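# Insert two dowel pins, fit cover, return grippers

## Task

Take two dowel pins from the pin block and seat one fully in each of the pump body's two bores. Then set the cover plate flat on the body so that both pins pass through its holes. Afterwards hang grip50 and grip85 back in the stand slots they came from, release the tool changer from any tool, and move the arm well away from the tools. Nothing may end up off the table.

## Robot and tools

Robot: a single arm ending in a tool changer. Two grippers, grip50 and grip85, wait in a tool stand; only one can be on the arm at a time, and a locked tool is treated as part of the arm. end_effector_position is the centre of the changer's flat face, even when a tool is fitted. The face's z axis points out of the arm; both grippers close along the face's x axis.

Scene frame: origin on the table top below the arm base, +z up, +y to the left when looking along +x. Positions are in metres, orientations are quaternions written w first (qw, qx, qy, qz). The base may lean slightly, and the reported face position gets less exact at long reach.

Tool points, in mm from the face centre along face x, y, z: grip50 grips at (0, -25, 180); grip85 grips at (0, 0, 173) when closed, about 13 mm closer to the face when fully open.

A row is 14 numbers in this order: x, y, z, qw, qx, qy, qz, tool/lock, grip50_position, grip50_force_limit, grip50_speed, grip85_position, grip85_force_limit, grip85_speed. The first seven are an absolute pose for the changer face in the scene frame (not an offset). The last seven each lie in -1 to 1. Repeat the wanted quaternion in every row rather than copying a drifted reported one.

execute_actions(actions): a list of actions; each action is a list of up to 15 rows, one row per 1/30 s step; a short action keeps its final row for the remaining steps. An empty list just returns state and images. Each step the commanded pose is clipped to at most 70 mm and 16 degrees from the measured pose, so far targets need several actions. An action is refused if its target lies over 0.6 m from the face along any face axis; if the first action fails this, nothing runs.

move(target, speed, blocking): target is one 14-number row (absolute pose plus tool numbers); the face travels in a straight line there. speed is in m/s, 0.002 to 0.5 (default 0.25), turning up to twice that in rad/s; paths run 0.5 to 10 s. It does not avoid obstacles; faster moves hit harder, and aiming past a contact presses hard, possibly faulting since the arm is stiff. blocking=false returns after 0.5 s; then use wait or stop before other motion. The move: line reports the ending (done, off_target, moving, held, fault), limits (paced = clipped, held = some steps blocked) and distance to target.

wait(seconds): 0 to 10, holds the last command and returns early if a move ends. stop(): brakes a running move. zoom_image(camera, region): camera is cam_low (504x504) or cam_wrist (616x616 fisheye); region is [x0, y0, x1, y1] in pixels, at most 504 by 504. finished_scene(scene): ends the current scene, given its number; irreversible.

Lock value: positive locks the changer onto a plate touching its face, negative unlocks, 0 keeps the last command; each takes about 1 s. Gripper positions: grip50 +1 is 50 mm open, pads meet near -0.65; grip85 +1 is 85 mm open, pads meet near -0.8. To grip, send -1 and keep it, then check object_status reads 2. Force limits map -1 to 20 N up to +1 at 185 N (grip50) or 235 N (grip85); speed maps -1 to about 20 mm/s up to +1 at 150 mm/s. A change of 0.01 or more counts as a new command; force and speed only take effect with a new position.

object_status: 0 moving, 1 stopped while opening, 2 stopped while closing, 3 reached target or pads met (also possible on a thin part). grip50 opening in mm is about (250 - grip50_position_measured) x 0.202. grip85 counts: about 78 = 60 mm, 130 = 40 mm, 180 = 20 mm, 230 = pads touching; about 3 means fully open.

Picking a tool: bring the face onto the plate within roughly 1 mm and 1 degree, face -y pointing toward the fork's open side. When plate_near is 1, send lock +1 and wait for locked = 1. The tool then initialises (readings n/a), closes and reopens by itself, so hold nothing in it then. Lift 10 to 30 mm (about 20), slide at least 110 mm out along face -y, then rise. Returning: reverse that path; when in_stand is 1, keep still, send lock -1 and wait for unlocked = 1. Away from the stand, unlocking is refused (unlock_refused = 1). Fork arms sit 40 to 70 mm either side of slot centre along face x, tips 45 mm toward the opening, tops 18 mm below a hung plate's face; slots are 180 mm apart. The changer is 63 mm wide; its contact block reaches 46 mm on face -y, its lock motor 58 mm on face +y.

Results: state line with face pose, Hand target (the pose being driven toward), some step readings (HELD marks held-back steps), tool_id (grip50, grip85 or none), gripper readings, and camera images. A pose unreachable line means the clearance check altered the command.

Avoid: forces of 150 N on arm, tool or load, or joint torques at their limits (waist, shoulder, elbow 144 N m; forearm roll, wrist pitch, wrist roll 36 N m, load weight included); either halts the arm for 10 s. Also avoid motor overheating from holding loads, dropping pins or cover, slamming into parts, and knocking anything off the table. Loose objects may occasionally get nudged.

Each tool is called after ">>>" as a command line: name --argument value for each argument, lists and objects as JSON in quotes; but a table of rows of numbers goes row by row, as --pt "numbers of a row", without its own name.

## Session

>>> execute_actions --actions '[]'

Scene clock: 0.00 s.
end_effector_position=(+0.3265, -0.0587, +0.1256) locked=0 unlocked=1 plate_near=0 in_stand=0 unlock_refused=0 tool_id=none grip50_position_measured=n/a grip50_object_status=n/a grip85_position_measured=n/a grip85_object_status=n/a end_effector_quat_wxyz=(+0.198, +0.218, +0.915, +0.277)
Joint positions: [-0.299 -0.047 -0.709 -0.936 -0.734  2.065]
Joint velocities: [ 0.     0.    -0.    -0.     0.001  0.   ]
Hand target: +0.326, -0.059, +0.126; +0.198, +0.218, +0.915, +0.277
camera_calibration (this result's frames):
cam_wrist: T_world_to_cam=[[-0.798465, 0.536659, -0.272856, 0.330313], [0.12484, 0.590957, 0.796985, -0.0474887], [0.588955, 0.602302, -0.538855, -0.0434124], [0, 0, 0, 1]] pos_world=[0.29524, -0.123054, 0.104582]

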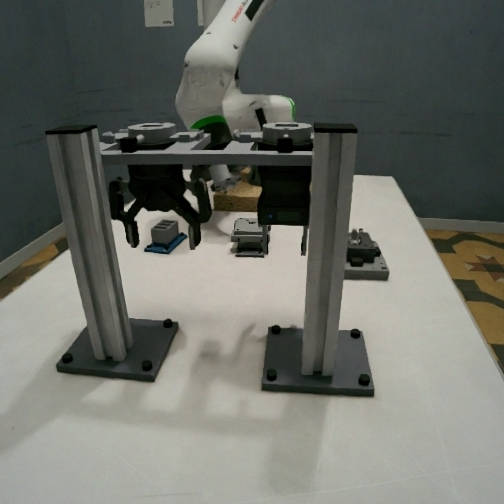

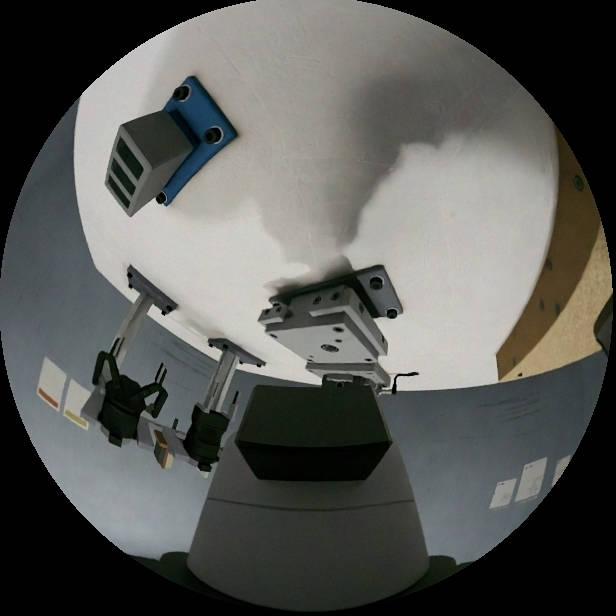

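>>> move --target '[0.60,0.09,0.43,0,0.7071,0.7071,0,0,1,0,0,1,0,0]' --speed 0.25

Scene clock: 9.77 s.
end_effector_position=(+0.6004, +0.0895, +0.4302) locked=0 unlocked=1 plate_near=0 in_stand=0 unlock_refused=0 tool_id=none grip50_position_measured=n/a grip50_object_status=n/a grip85_position_measured=n/a grip85_object_status=n/a end_effector_quat_wxyz=(-0.000, +0.707, +0.708, +0.001)
Joint positions: [ 0.363  0.413  0.509  0.002 -1.665 -0.365]
Joint velocities: [-0.001  0.005  0.01  -0.002 -0.009 -0.001]
Hand target: +0.600, +0.090, +0.430; -0.000, +0.707, +0.708, +0.001
Off the commanded pose: 0.001 m, 0 deg.
move: done
camera_calibration (this result's frames):
cam_wrist: T_world_to_cam=[[0.00970994, 0.998848, -0.0469946, -0.0711918], [0.952316, 0.00509567, 0.305071, -0.644827], [0.304959, -0.047716, -0.951169, 0.276247], [0, 0, 0, 1]] pos_world=[0.530526, 0.087577, 0.45613]

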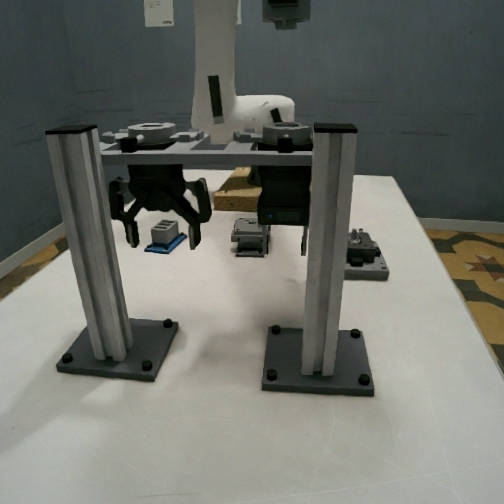

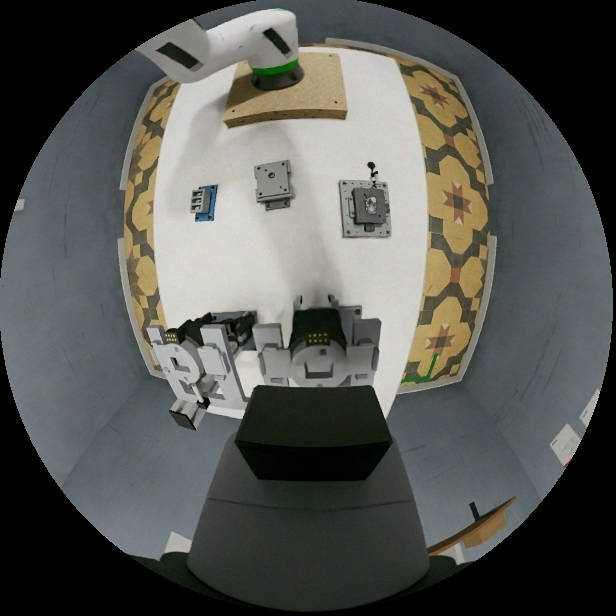

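>>> zoom_image --camera "cam_wrist" --region '[246,290,396,400]'

>>> zoom_image --camera "cam_wrist" --region '[180,140,400,250]'

Region (246, 290, 396, 400) of cam_wrist's 616x616 image, scaled by 3.360, with more detail than that image has; it fills the top 370 rows of this view, and the rest is white.

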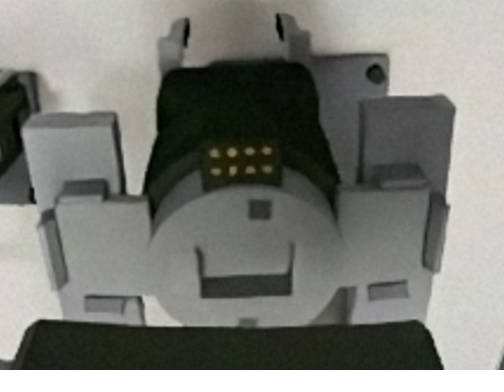

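Region (180, 140, 400, 250) of cam_wrist's 616x616 image, scaled by 2.291, with more detail than that image has.

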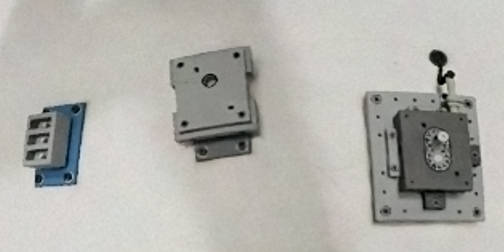

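>>> move --target '[0.655,0.099,0.316,0,0.6884,0.7254,0,0,1,0,0,1,0,0]' --speed 0.12

>>> zoom_image --camera "cam_wrist" --region '[246,310,386,410]'

Scene clock: 22.60 s.
end_effector_position=(+0.6550, +0.0989, +0.3162) locked=0 unlocked=1 plate_near=0 in_stand=0 unlock_refused=0 tool_id=none grip50_position_measured=n/a grip50_object_status=n/a grip85_position_measured=n/a grip85_object_status=n/a end_effector_quat_wxyz=(+0.000, +0.688, +0.725, -0.000)
Joint positions: [ 0.346  0.571  0.471  0.003 -1.472 -0.298]
Joint velocities: [-0.     0.002  0.001  0.001  0.002  0.001]
Hand target: +0.655, +0.099, +0.316; +0.000, +0.688, +0.725, -0.000
Off the commanded pose: 0.000 m, 0 deg.
move: done
camera_calibration (this result's frames):
cam_wrist: T_world_to_cam=[[-0.0412563, 0.997967, -0.0485815, -0.0524974], [0.951052, 0.054128, 0.304254, -0.665844], [0.306265, -0.0336512, -0.951351, 0.149359], [0, 0, 0, 1]] pos_world=[0.585343, 0.0934575, 0.342128]

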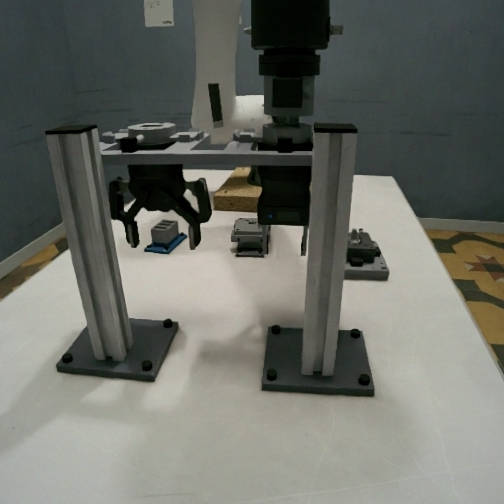

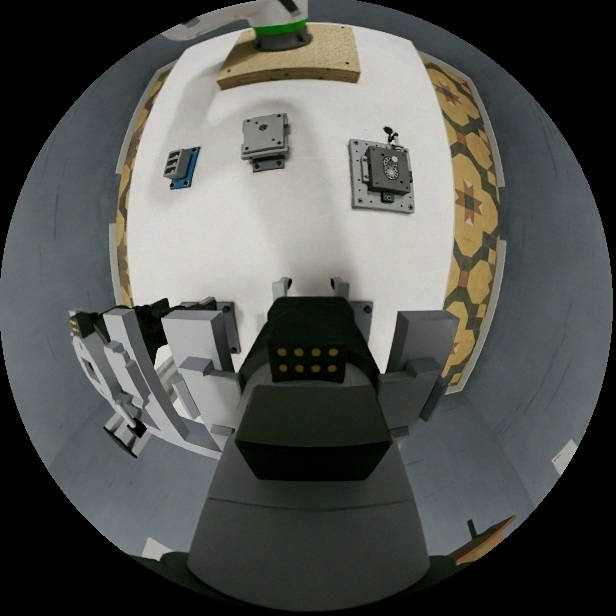

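Region (246, 310, 386, 410) of cam_wrist's 616x616 image, scaled by 3.600, with more detail than that image has; it fills the top 360 rows of this view, and the rest is white.

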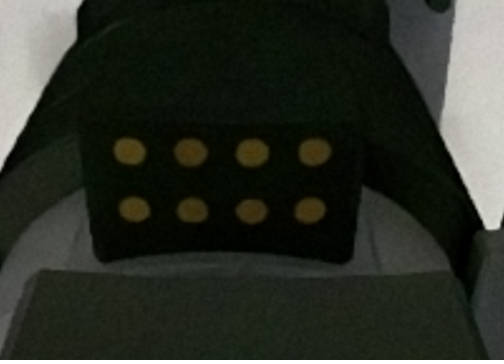

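>>> execute_actions --actions '[[[0.6564,0.0977,0.316,0,0.6884,0.7254,0,0,1,0,0,1,0,0]]]'

>>> zoom_image --camera "cam_wrist" --region '[246,310,386,410]'

>>> execute_actions --actions '[[[0.6564,0.0977,0.314,0,0.6884,0.7254,0,0,1,0,0,1,0,0],[0.6564,0.0977,0.312,0,0.6884,0.7254,0,0,1,0,0,1,0,0],[0.6564,0.0977,0.3105,0,0.6884,0.7254,0,0,1,0,0,1,0,0],[0.6564,0.0977,0.3095,0,0.6884,0.7254,0,0,1,0,0,1,0,0]]]'

>>> zoom_image --camera "cam_wrist" --region '[246,310,386,410]'

Scene clock: 28.90 s.
end_effector_position=(+0.6564, +0.0977, +0.3160) locked=0 unlocked=1 plate_near=0 in_stand=0 unlock_refused=0 tool_id=none grip50_position_measured=n/a grip50_object_status=n/a grip85_position_measured=n/a grip85_object_status=n/a end_effector_quat_wxyz=(-0.000, +0.688, +0.725, +0.000)
Joint positions: [ 0.344  0.575  0.476  0.003 -1.473 -0.296]
Joint velocities: [ 0.     0.001  0.001  0.     0.    -0.   ]
Hand target: +0.656, +0.098, +0.316; +0.000, +0.688, +0.725, -0.000
Off the commanded pose: 0.000 m, 0 deg.
Step readings (end_effector_position):
0: (+0.6550, +0.0989, +0.3161)
1: (+0.6550, +0.0989, +0.3161)
2: (+0.6554, +0.0987, +0.3161)
4: (+0.6562, +0.0981, +0.3160)
8: (+0.6564, +0.0978, +0.3160)
15: end_effector_position above
camera_calibration (this result's frames):
cam_wrist: T_world_to_cam=[[-0.0413165, 0.997967, -0.048535, -0.051213], [0.951054, 0.0541706, 0.304239, -0.66707], [0.30625, -0.0335894, -0.951358, 0.148734], [0, 0, 0, 1]] pos_world=[0.586754, 0.0922404, 0.341963]

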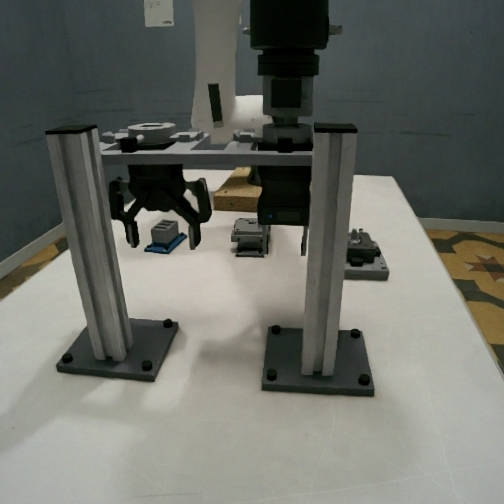

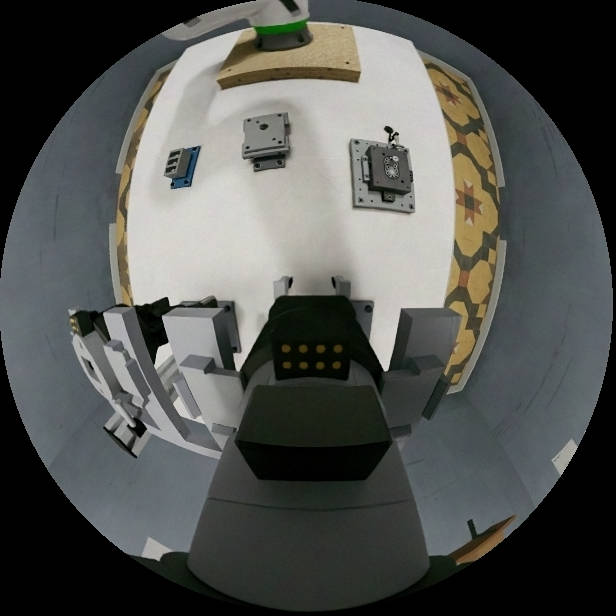

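Region (246, 310, 386, 410) of cam_wrist's 616x616 image, scaled by 3.600, with more detail than that image has; it fills the top 360 rows of this view, and the rest is white.

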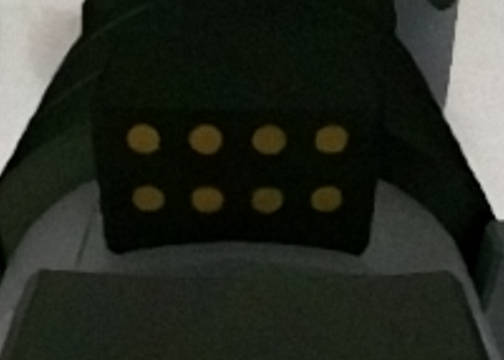

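Scene clock: 29.40 s.
end_effector_position=(+0.6564, +0.0977, +0.3095) locked=0 unlocked=1 plate_near=0 in_stand=0 unlock_refused=0 tool_id=none grip50_position_measured=n/a grip50_object_status=n/a grip85_position_measured=n/a grip85_object_status=n/a end_effector_quat_wxyz=(-0.000, +0.688, +0.725, +0.000)
Joint positions: [ 0.344  0.576  0.464  0.003 -1.459 -0.296]
Joint velocities: [-0.     0.001 -0.001 -0.     0.001 -0.   ]
Hand target: +0.656, +0.098, +0.310; -0.000, +0.688, +0.725, -0.000
Off the commanded pose: 0.000 m, 0 deg.
Step readings (end_effector_position):
0: (+0.6564, +0.0977, +0.3160)
1: (+0.6564, +0.0977, +0.3160)
2: (+0.6563, +0.0977, +0.3157)
4: (+0.6563, +0.0977, +0.3135)
8: (+0.6564, +0.0977, +0.3101)
15: end_effector_position above
camera_calibration (this result's frames):
cam_wrist: T_world_to_cam=[[-0.0413263, 0.997967, -0.0485277, -0.0515186], [0.951052, 0.054178, 0.304245, -0.665107], [0.306256, -0.0335791, -0.951357, 0.142573], [0, 0, 0, 1]] pos_world=[0.586758, 0.0922355, 0.335493]

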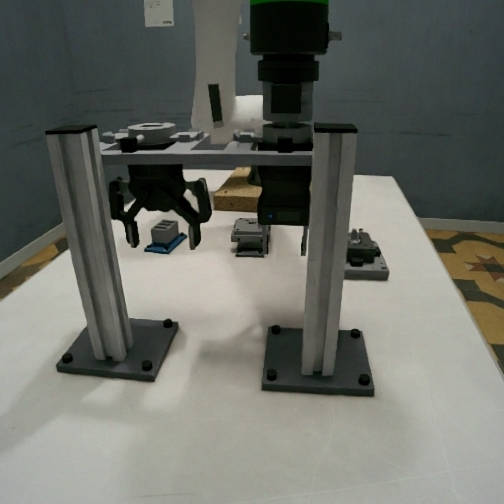

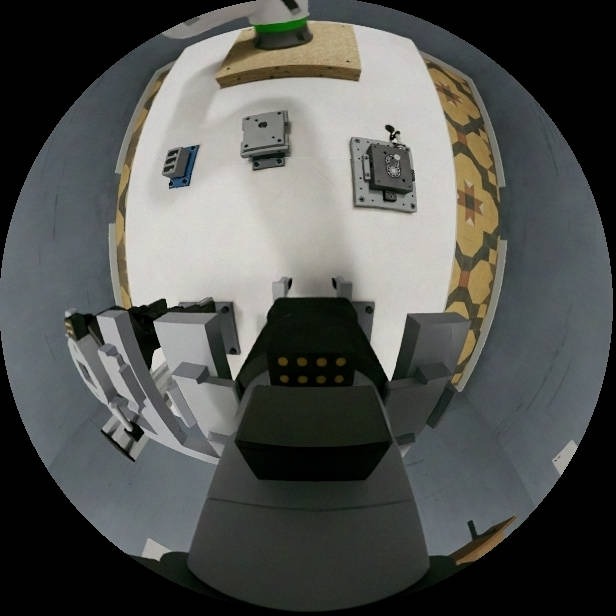

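Region (246, 310, 386, 410) of cam_wrist's 616x616 image, scaled by 3.600, with more detail than that image has; it fills the top 360 rows of this view, and the rest is white.

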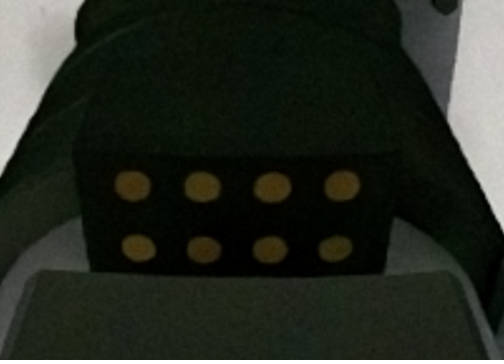

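Shift another −0.3 mm in y and descend.

>>> execute_actions --actions '[[[0.6564,0.0974,0.3085,0,0.6884,0.7254,0,0,1,0,0,1,0,0]],[[0.6564,0.0974,0.3075,0,0.6884,0.7254,0,0,1,0,0,1,0,0]]]'

Scene clock: 31.87 s.
end_effector_position=(+0.6564, +0.0974, +0.3075) locked=0 unlocked=1 plate_near=0 in_stand=0 unlock_refused=0 tool_id=none grip50_position_measured=n/a grip50_object_status=n/a grip85_position_measured=n/a grip85_object_status=n/a end_effector_quat_wxyz=(+0.000, +0.688, +0.725, +0.000)
Joint positions: [ 0.343  0.577  0.46   0.003 -1.455 -0.295]
Joint velocities: [ 0.     0.    -0.     0.001  0.001  0.   ]
Hand target: +0.656, +0.097, +0.308; +0.000, +0.688, +0.725, -0.000
Off the commanded pose: 0.000 m, 0 deg.
Step readings (end_effector_position; steps 1 to 15: 1st action; 16 to 30: 2nd action):
0: (+0.6564, +0.0977, +0.3095)
1: (+0.6564, +0.0977, +0.3095)
2: (+0.6564, +0.0977, +0.3093)
4: (+0.6564, +0.0975, +0.3088)
8: (+0.6564, +0.0974, +0.3085)
15: (+0.6564, +0.0974, +0.3085)
16: (+0.6564, +0.0974, +0.3085)
17: (+0.6564, +0.0974, +0.3083)
19: (+0.6564, +0.0974, +0.3078)
23: (+0.6564, +0.0974, +0.3075)
30: end_effector_position above
camera_calibration (this result's frames):
cam_wrist: T_world_to_cam=[[-0.0413172, 0.997966, -0.0485459, -0.0513171], [0.951056, 0.0541744, 0.304233, -0.66447], [0.306244, -0.0335999, -0.95136, 0.140643], [0, 0, 0, 1]] pos_world=[0.586757, 0.0919356, 0.333465]

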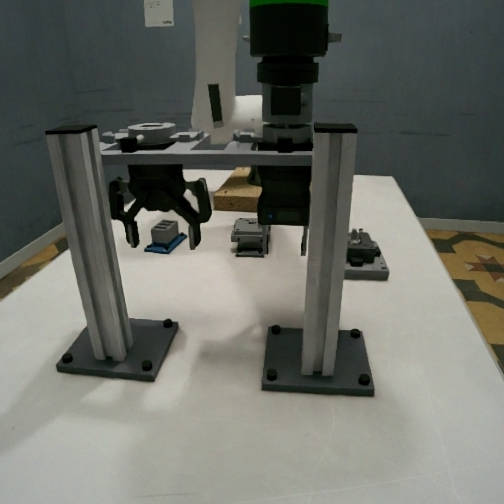

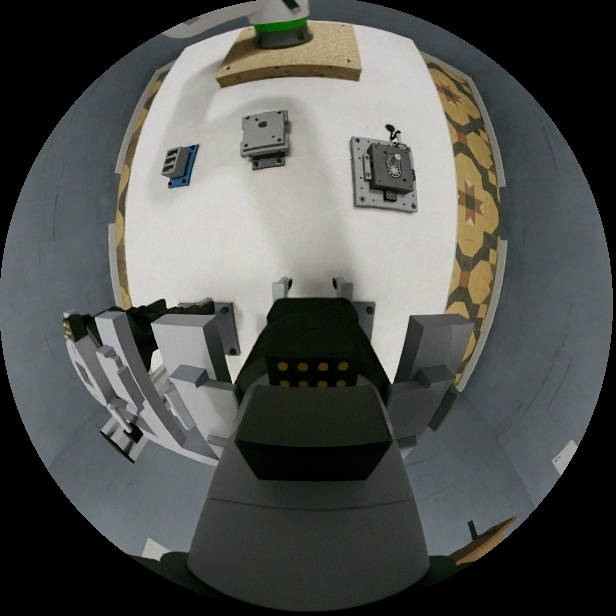

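>>> execute_actions --actions '[[[0.6564,0.0974,0.306,0,0.6884,0.7254,0,0,1,0,0,1,0,0]],[[0.6564,0.0974,0.3043,0,0.6884,0.7254,0,0,1,0,0,1,0,0]],[[0.6564,0.0974,0.3030,0,0.6884,0.7254,0,0,1,0,0,1,0,0]],[[0.6564,0.0974,0.3022,0,0.6884,0.7254,0,0,1,0,0,1,0,0]]]'

Scene clock: 35.70 s.
end_effector_position=(+0.6564, +0.0974, +0.3022) locked=0 unlocked=1 plate_near=1 in_stand=1 unlock_refused=0 tool_id=none grip50_position_measured=n/a grip50_object_status=n/a grip85_position_measured=n/a grip85_object_status=n/a end_effector_quat_wxyz=(-0.000, +0.688, +0.725, +0.000)
Joint positions: [ 0.343  0.579  0.45   0.003 -1.443 -0.295]
Joint velocities: [-0.    -0.001  0.    -0.001  0.    -0.   ]
Hand target: +0.656, +0.097, +0.302; -0.000, +0.688, +0.725, +0.000
Off the commanded pose: 0.000 m, 0 deg.
Step readings (end_effector_position; steps 1 to 15: 1st action; 16 to 30: 2nd action; 31 to 45: 3rd action; 46 to 60: 4th action):
0: (+0.6564, +0.0974, +0.3075)
1: (+0.6564, +0.0974, +0.3075)
2: (+0.6564, +0.0974, +0.3072)
4: (+0.6564, +0.0974, +0.3064)
8: (+0.6564, +0.0974, +0.3061)
15: (+0.6564, +0.0974, +0.3060)
16: (+0.6564, +0.0974, +0.3060)
17: (+0.6564, +0.0974, +0.3057)
19: (+0.6564, +0.0974, +0.3048)
23: (+0.6564, +0.0974, +0.3044)
30: (+0.6564, +0.0974, +0.3043)
31: (+0.6564, +0.0974, +0.3043)
32: (+0.6564, +0.0974, +0.3040)
34: (+0.6564, +0.0974, +0.3033)
38: (+0.6564, +0.0974, +0.3031)
45: (+0.6564, +0.0974, +0.3030)
46: (+0.6564, +0.0974, +0.3030)
47: (+0.6564, +0.0974, +0.3028)
49: (+0.6564, +0.0974, +0.3024)
53: (+0.6564, +0.0974, +0.3022)
60: end_effector_position above
camera_calibration (this result's frames):
cam_wrist: T_world_to_cam=[[-0.0413268, 0.997968, -0.0485016, -0.0515925], [0.951059, 0.0541697, 0.304224, -0.662852], [0.306233, -0.0335553, -0.951365, 0.135605], [0, 0, 0, 1]] pos_world=[0.586752, 0.0919444, 0.328163]

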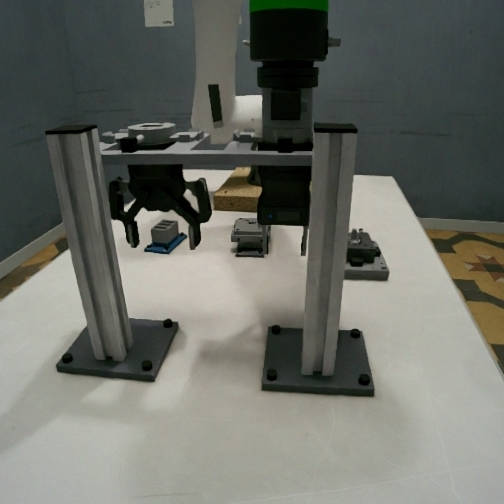

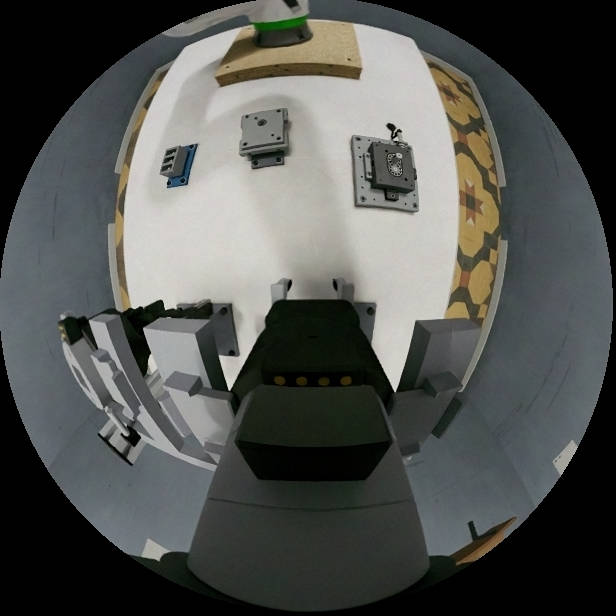

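>>> execute_actions --actions '[[[0.6564,0.0974,0.3019,0,0.6884,0.7254,0,1,1,0,0,1,0,0]],[[0.6564,0.0974,0.3019,0,0.6884,0.7254,0,1,1,0,0,1,0,0]]]'

>>> wait --seconds 0.5

Scene clock: 44.50 s.
end_effector_position=(+0.6564, +0.0974, +0.3018) locked=1 unlocked=0 plate_near=1 in_stand=1 unlock_refused=0 tool_id=grip50 grip50_position_measured=n/a grip50_object_status=n/a grip85_position_measured=n/a grip85_object_status=n/a end_effector_quat_wxyz=(-0.000, +0.688, +0.725, -0.000)
Joint positions: [ 0.343  0.579  0.45   0.003 -1.442 -0.295]
Joint velocities: [-0.    -0.     0.     0.    -0.001  0.   ]
Hand target: +0.656, +0.097, +0.302; +0.000, +0.688, +0.725, +0.000
Off the commanded pose: 0.000 m, 0 deg.
Step readings (end_effector_position; steps 1 to 15: 1st action; 16 to 30: 2nd action):
0: (+0.6564, +0.0974, +0.3022)
1: (+0.6564, +0.0974, +0.3022)
2: (+0.6564, +0.0974, +0.3022)
4: (+0.6564, +0.0974, +0.3020)
8: (+0.6564, +0.0974, +0.3019)
15: (+0.6564, +0.0974, +0.3019)
16: (+0.6564, +0.0974, +0.3019)
17: (+0.6564, +0.0974, +0.3019)
19: (+0.6564, +0.0974, +0.3019)
23: (+0.6564, +0.0974, +0.3018)
30: end_effector_position above
camera_calibration (this result's frames):
cam_wrist: T_world_to_cam=[[-0.0413097, 0.997964, -0.0485923, -0.0515777], [0.951082, 0.0541786, 0.304152, -0.662737], [0.306165, -0.0336508, -0.951383, 0.135279], [0, 0, 0, 1]] pos_world=[0.586769, 0.0919312, 0.327768]

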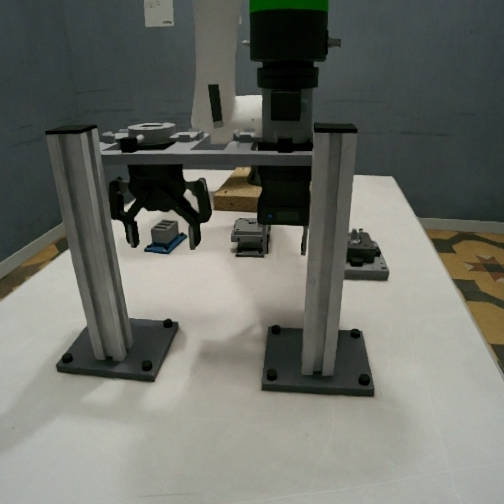

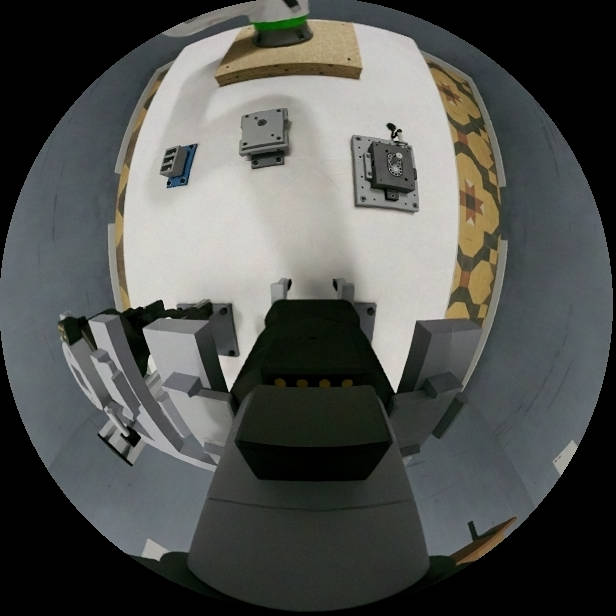

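Scene clock: 45.00 s.
end_effector_position=(+0.6564, +0.0974, +0.3018) locked=1 unlocked=0 plate_near=1 in_stand=1 unlock_refused=0 tool_id=grip50 grip50_position_measured=n/a grip50_object_status=n/a grip85_position_measured=n/a grip85_object_status=n/a end_effector_quat_wxyz=(+0.000, +0.688, +0.725, -0.000)
Joint positions: [ 0.343  0.579  0.45   0.003 -1.442 -0.295]
Joint velocities: [-0. -0. -0. -0.  0.  0.]
Hand target: +0.656, +0.097, +0.302; +0.000, +0.688, +0.725, +0.000
Off the commanded pose: 0.000 m, 0 deg.
wait: 0.50 s; at rest by 0.20 s
camera_calibration (this result's frames):
cam_wrist: T_world_to_cam=[[-0.0413069, 0.997965, -0.0485743, -0.0515887], [0.951065, 0.0541724, 0.304206, -0.662764], [0.306219, -0.0336315, -0.951367, 0.135256], [0, 0, 0, 1]] pos_world=[0.586783, 0.0919361, 0.32779]

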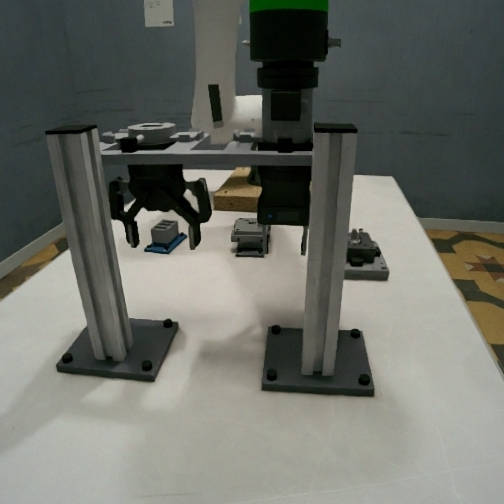

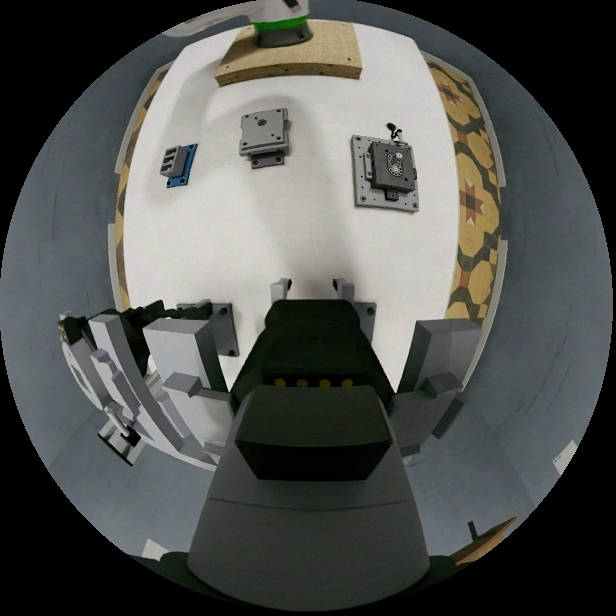

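>>> move --target '[0.6564,0.0974,0.3217,0,0.6884,0.7254,0,0,1,0,0,1,0,0]' --speed 0.05

>>> move --target '[0.5266,0.0906,0.3217,0,0.6884,0.7254,0,0,1,0,0,1,0,0]' --speed 0.15

>>> move --target '[0.4334,-0.192,0.255,0,0.7621,0.6474,0,0,1,0,0,1,0,0]' --speed 0.25

>>> zoom_image --camera "cam_wrist" --region '[262,230,362,310]'

Scene clock: 49.50 s.
end_effector_position=(+0.6564, +0.0974, +0.3216) locked=1 unlocked=0 plate_near=1 in_stand=0 unlock_refused=0 tool_id=grip50 grip50_position_measured=3 grip50_object_status=3 grip85_position_measured=n/a grip85_object_status=n/a end_effector_quat_wxyz=(+0.000, +0.688, +0.725, -0.000)
Joint positions: [ 0.343  0.573  0.487  0.003 -1.485 -0.295]
Joint velocities: [ 0.     0.     0.002  0.001 -0.002 -0.001]
Hand target: +0.656, +0.097, +0.322; +0.000, +0.688, +0.725, +0.000
Off the commanded pose: 0.000 m, 0 deg.
move: done
camera_calibration (this result's frames):
cam_wrist: T_world_to_cam=[[-0.0412724, 0.997966, -0.0485889, -0.050641], [0.951056, 0.0541452, 0.304239, -0.668764], [0.306251, -0.0336541, -0.951356, 0.154065], [0, 0, 0, 1]] pos_world=[0.586759, 0.0919332, 0.347574]

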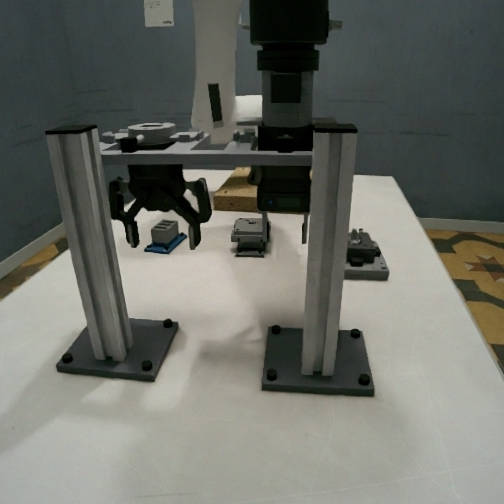

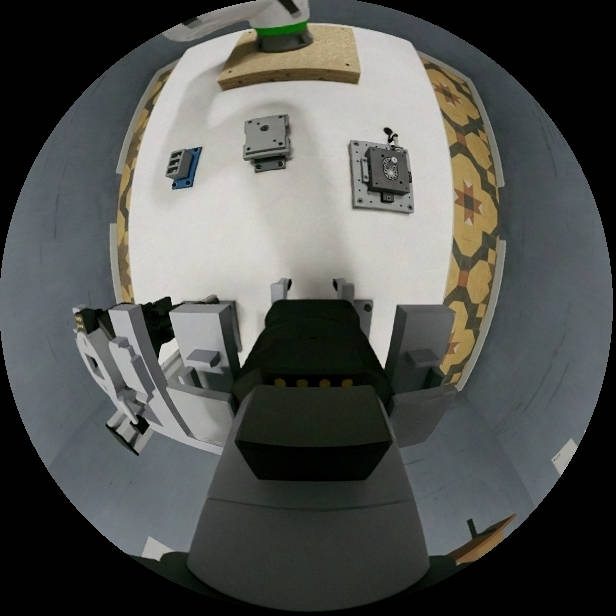

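Scene clock: 50.80 s.
end_effector_position=(+0.5266, +0.0907, +0.3215) locked=1 unlocked=0 plate_near=1 in_stand=0 unlock_refused=0 tool_id=grip50 grip50_position_measured=3 grip50_object_status=3 grip85_position_measured=n/a grip85_object_status=n/a end_effector_quat_wxyz=(-0.000, +0.688, +0.725, -0.000)
Joint positions: [ 0.416  0.241  0.029  0.003 -1.359 -0.368]
Joint velocities: [ 0.001 -0.003 -0.003 -0.     0.001 -0.002]
Hand target: +0.527, +0.091, +0.322; -0.000, +0.688, +0.725, +0.000
Off the commanded pose: 0.000 m, 0 deg.
move: done
camera_calibration (this result's frames):
cam_wrist: T_world_to_cam=[[-0.0412963, 0.997971, -0.0484594, -0.0493866], [0.951093, 0.0541242, 0.304126, -0.544883], [0.306132, -0.0335301, -0.951398, 0.193538], [0, 0, 0, 1]] pos_world=[0.456947, 0.0852671, 0.347451]

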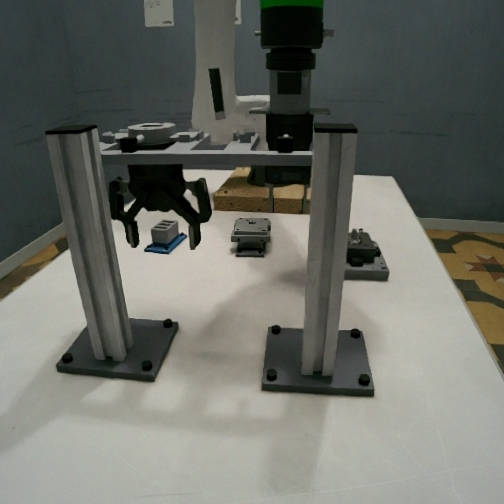

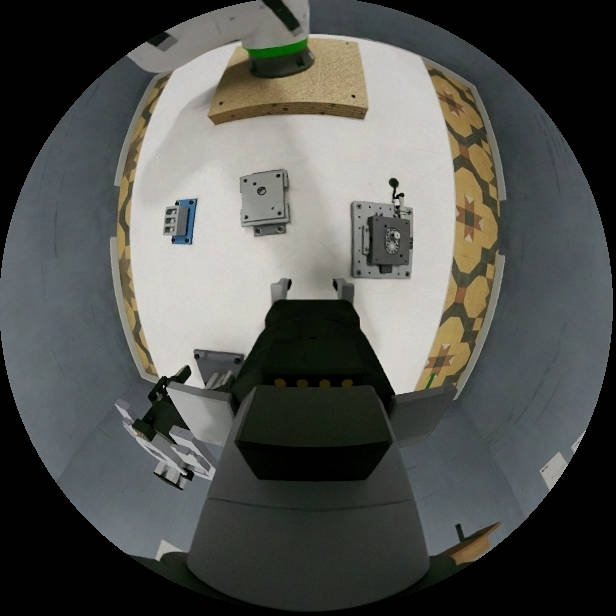

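Scene clock: 52.53 s.
end_effector_position=(+0.4329, -0.1916, +0.2550) locked=1 unlocked=0 plate_near=1 in_stand=0 unlock_refused=0 tool_id=grip50 grip50_position_measured=3 grip50_object_status=3 grip85_position_measured=n/a grip85_object_status=n/a end_effector_quat_wxyz=(+0.000, +0.762, +0.647, -0.000)
Joint positions: [-0.139  0.139 -0.253  0.004 -1.177 -0.029]
Joint velocities: [-0.003  0.001  0.002 -0.    -0.     0.002]
Hand target: +0.433, -0.192, +0.255; +0.000, +0.762, +0.647, -0.000
Off the commanded pose: 0.001 m, 0 deg.
move: done
camera_calibration (this result's frames):
cam_wrist: T_world_to_cam=[[0.172251, 0.983823, -0.0492055, 0.130281], [0.940708, -0.149473, 0.304509, -0.454893], [0.292228, -0.0987402, -0.951238, 0.142938], [0, 0, 0, 1]] pos_world=[0.36371, -0.182054, 0.280898]

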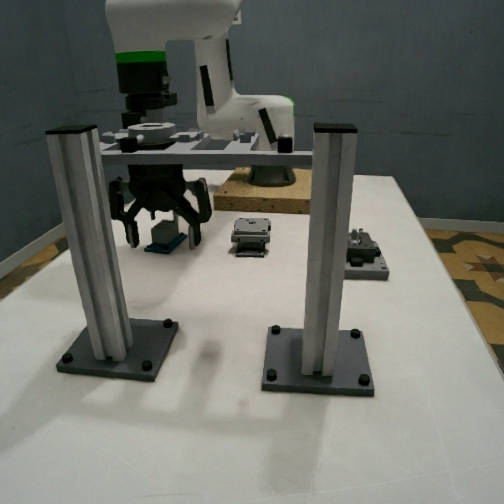

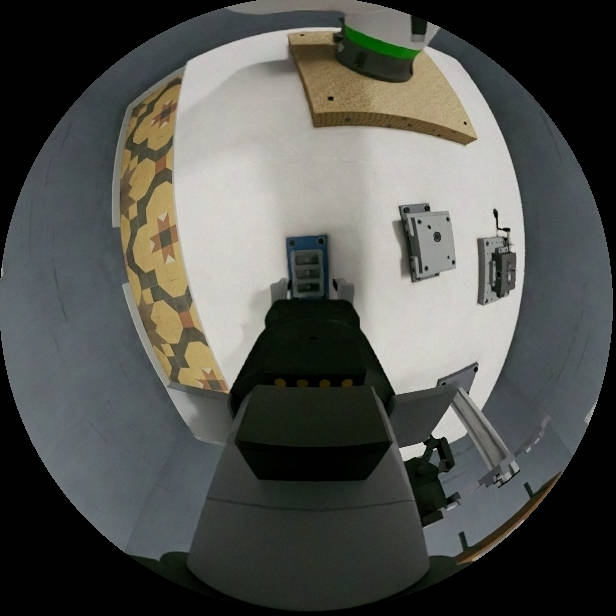

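Region (262, 230, 362, 310) of cam_wrist's 616x616 image, scaled by 5.040, with more detail than that image has; it fills the top 403 rows of this view, and the rest is white.

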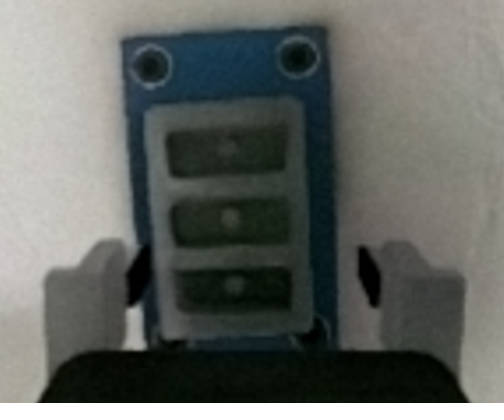

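>>> execute_actions --actions '[[[0.431,-0.1923,0.253,0,0.757,0.653,0,0,1,0,0,1,0,0],[0.429,-0.193,0.251,0,0.751,0.66,0,0,1,0,0,1,0,0],[0.427,-0.1938,0.249,0,0.746,0.666,0,0,1,0,0,1,0,0],[0.4246,-0.1946,0.247,0,0.7402,0.6724,0,0,1,0,0,1,0,0]],[[0.4246,-0.1946,0.243,0,0.7402,0.6724,0,0,1,0,0,1,0,0]]]'

>>> zoom_image --camera "cam_wrist" --region '[272,240,352,304]'

Scene clock: 59.20 s.
end_effector_position=(+0.4246, -0.1946, +0.2430) locked=1 unlocked=0 plate_near=1 in_stand=0 unlock_refused=0 tool_id=grip50 grip50_position_measured=3 grip50_object_status=3 grip85_position_measured=n/a grip85_object_status=n/a end_effector_quat_wxyz=(-0.000, +0.740, +0.672, +0.000)
Joint positions: [-0.148  0.136 -0.287  0.004 -1.147  0.047]
Joint velocities: [-0.     0.001 -0.001 -0.001  0.     0.001]
Hand target: +0.425, -0.195, +0.243; +0.000, +0.740, +0.672, -0.000
Off the commanded pose: 0.000 m, 0 deg.
Step readings (end_effector_position; steps 1 to 15: 1st action; 16 to 30: 2nd action):
0: (+0.4329, -0.1917, +0.2549)
1: (+0.4329, -0.1917, +0.2549)
2: (+0.4328, -0.1918, +0.2547)
4: (+0.4309, -0.1924, +0.2524)
8: (+0.4257, -0.1941, +0.2478)
15: (+0.4246, -0.1946, +0.2470)
16: (+0.4246, -0.1946, +0.2470)
17: (+0.4246, -0.1946, +0.2465)
19: (+0.4245, -0.1946, +0.2445)
23: (+0.4246, -0.1946, +0.2433)
30: end_effector_position above
camera_calibration (this result's frames):
cam_wrist: T_world_to_cam=[[0.106583, 0.993122, -0.0484708, 0.163605], [0.948605, -0.0869543, 0.304283, -0.43501], [0.297975, -0.078411, -0.951348, 0.135264], [0, 0, 0, 1]] pos_world=[0.35491, -0.189699, 0.268979]

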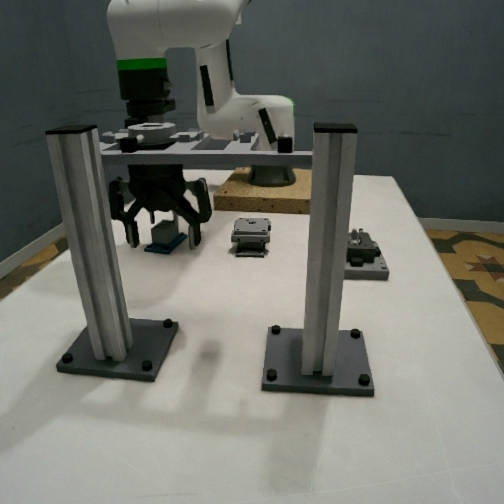

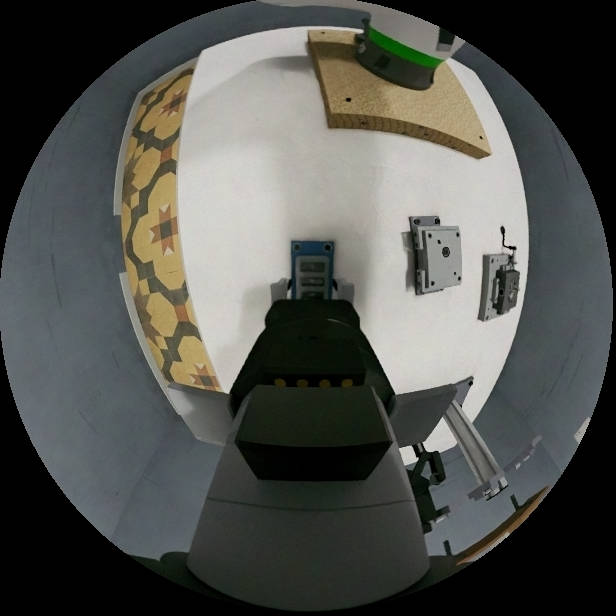

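Region (272, 240, 352, 304) of cam_wrist's 616x616 image, scaled by 6.300, with more detail than that image has; it fills the top 403 rows of this view, and the rest is white.

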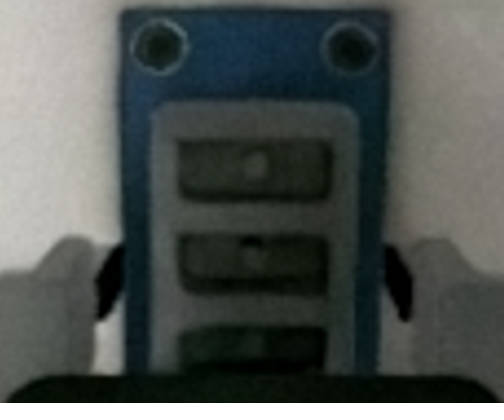

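>>> execute_actions --actions '[[[0.4252,-0.1947,0.2415,0,0.7402,0.6724,0,0,-0.37,-0.3,0.5,1,0,0]]]'

>>> zoom_image --camera "cam_wrist" --region '[287,255,337,300]'

Scene clock: 62.30 s.
end_effector_position=(+0.4252, -0.1947, +0.2416) locked=1 unlocked=0 plate_near=1 in_stand=0 unlock_refused=0 tool_id=grip50 grip50_position_measured=72 grip50_object_status=2 grip85_position_measured=n/a grip85_object_status=n/a end_effector_quat_wxyz=(+0.000, +0.740, +0.672, -0.000)
Joint positions: [-0.148  0.139 -0.287  0.004 -1.144  0.047]
Joint velocities: [-0.     0.    -0.001  0.     0.     0.   ]
Hand target: +0.425, -0.195, +0.242; +0.000, +0.740, +0.672, -0.000
Off the commanded pose: 0.000 m, 0 deg.
Step readings (end_effector_position):
0: (+0.4246, -0.1946, +0.2430)
1: (+0.4246, -0.1946, +0.2430)
2: (+0.4247, -0.1946, +0.2427)
4: (+0.4250, -0.1947, +0.2420)
8: (+0.4252, -0.1947, +0.2417)
15: end_effector_position above
camera_calibration (this result's frames):
cam_wrist: T_world_to_cam=[[0.106503, 0.993122, -0.0486362, 0.163679], [0.948612, -0.0868271, 0.304297, -0.435142], [0.297981, -0.0785454, -0.951335, 0.133664], [0, 0, 0, 1]] pos_world=[0.355519, -0.189836, 0.267532]

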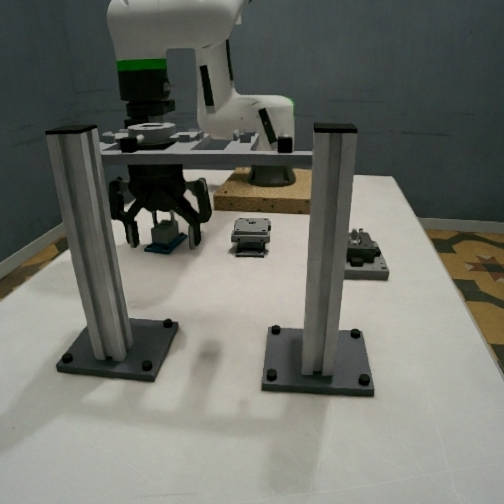

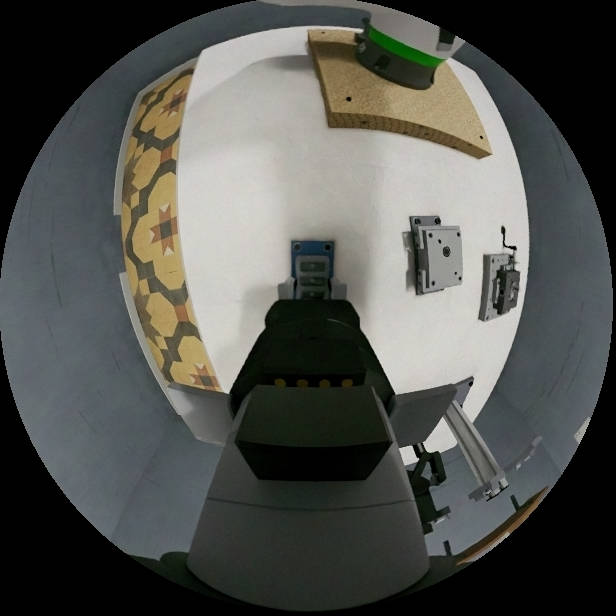

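Region (287, 255, 337, 300) of cam_wrist's 616x616 image, scaled by 10.080, with more detail than that image has; it fills the top 454 rows of this view, and the rest is white.

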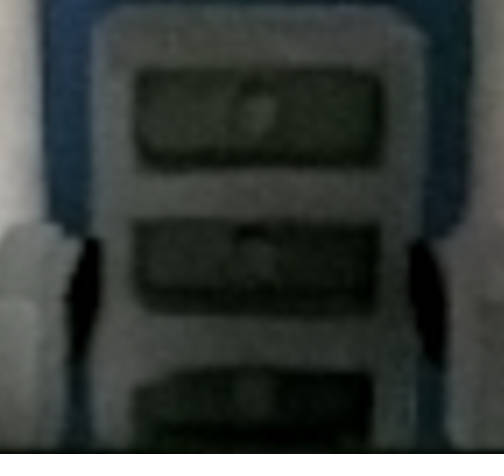

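>>> execute_actions --actions '[[[0.4252,-0.1947,0.2416,0,0.7402,0.6724,0,0,0.8,-0.3,0.5,1,0,0],[0.4252,-0.1947,0.2416,0,0.7402,0.6724,0,0,0.8,-0.3,0.5,1,0,0],[0.4252,-0.1947,0.2416,0,0.7402,0.6724,0,0,0.8,-0.3,0.5,1,0,0],[0.4252,-0.1947,0.2416,0,0.7402,0.6724,0,0,0.8,-0.3,0.5,1,0,0],[0.4252,-0.1947,0.2416,0,0.7402,0.6724,0,0,0.8,-0.3,0.5,1,0,0],[0.4252,-0.1947,0.245,0,0.7402,0.6724,0,0,0.8,-0.3,0.5,1,0,0]],[[0.4252,-0.1947,0.245,0,0.7402,0.6724,0,0,-0.37,-0.8,0,1,0,0]],[[0.4252,-0.1947,0.245,0,0.7402,0.6724,0,0,-0.37,-0.8,0,1,0,0]]]'

>>> zoom_image --camera "cam_wrist" --region '[287,255,337,300]'

Scene clock: 69.67 s.
end_effector_position=(+0.4252, -0.1947, +0.2450) locked=1 unlocked=0 plate_near=1 in_stand=0 unlock_refused=0 tool_id=grip50 grip50_position_measured=208 grip50_object_status=3 grip85_position_measured=n/a grip85_object_status=n/a end_effector_quat_wxyz=(-0.000, +0.740, +0.672, +0.000)
Joint positions: [-0.148  0.135 -0.283  0.004 -1.152  0.047]
Joint velocities: [ 0.     0.    -0.001  0.     0.    -0.   ]
Hand target: +0.425, -0.195, +0.245; -0.000, +0.740, +0.672, +0.000
Off the commanded pose: 0.000 m, 0 deg.
Step readings (end_effector_position; steps 1 to 15: 1st action; 16 to 30: 2nd action; 31 to 45: 3rd action):
0: (+0.4252, -0.1947, +0.2415)
1: (+0.4252, -0.1947, +0.2415)
2: (+0.4252, -0.1946, +0.2412)
4: (+0.4252, -0.1946, +0.2412)
8: (+0.4252, -0.1947, +0.2427)
15: (+0.4252, -0.1947, +0.2449)
16: (+0.4252, -0.1947, +0.2449)
17: (+0.4252, -0.1947, +0.2449)
19: (+0.4252, -0.1947, +0.2450)
23: (+0.4252, -0.1947, +0.2450)
30: (+0.4252, -0.1947, +0.2450)
31: (+0.4252, -0.1947, +0.2450)
32: (+0.4252, -0.1947, +0.2450)
34: (+0.4252, -0.1947, +0.2450)
38: (+0.4252, -0.1947, +0.2450)
45: end_effector_position above
camera_calibration (this result's frames):
cam_wrist: T_world_to_cam=[[0.106576, 0.993119, -0.0485462, 0.163787], [0.948623, -0.0869298, 0.304232, -0.43618], [0.297918, -0.078476, -0.95136, 0.136974], [0, 0, 0, 1]] pos_world=[0.355508, -0.189828, 0.270963]

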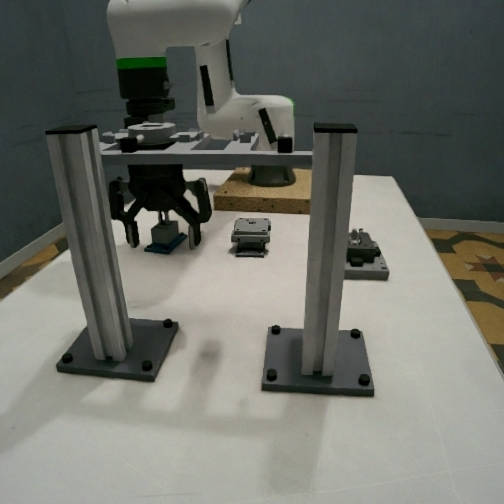

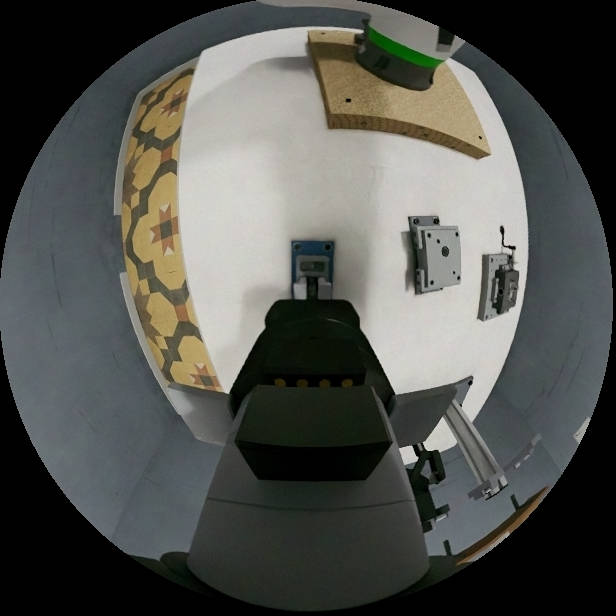

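Region (287, 255, 337, 300) of cam_wrist's 616x616 image, scaled by 10.080, with more detail than that image has; it fills the top 454 rows of this view, and the rest is white.

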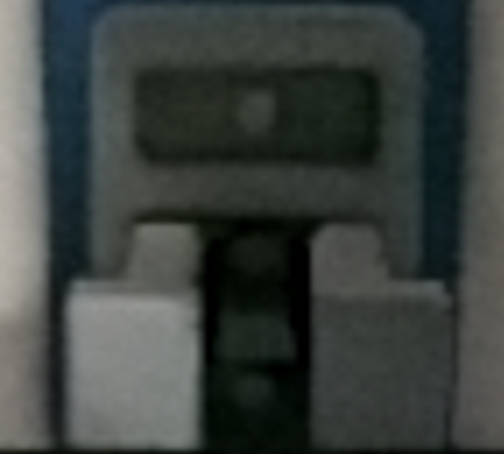

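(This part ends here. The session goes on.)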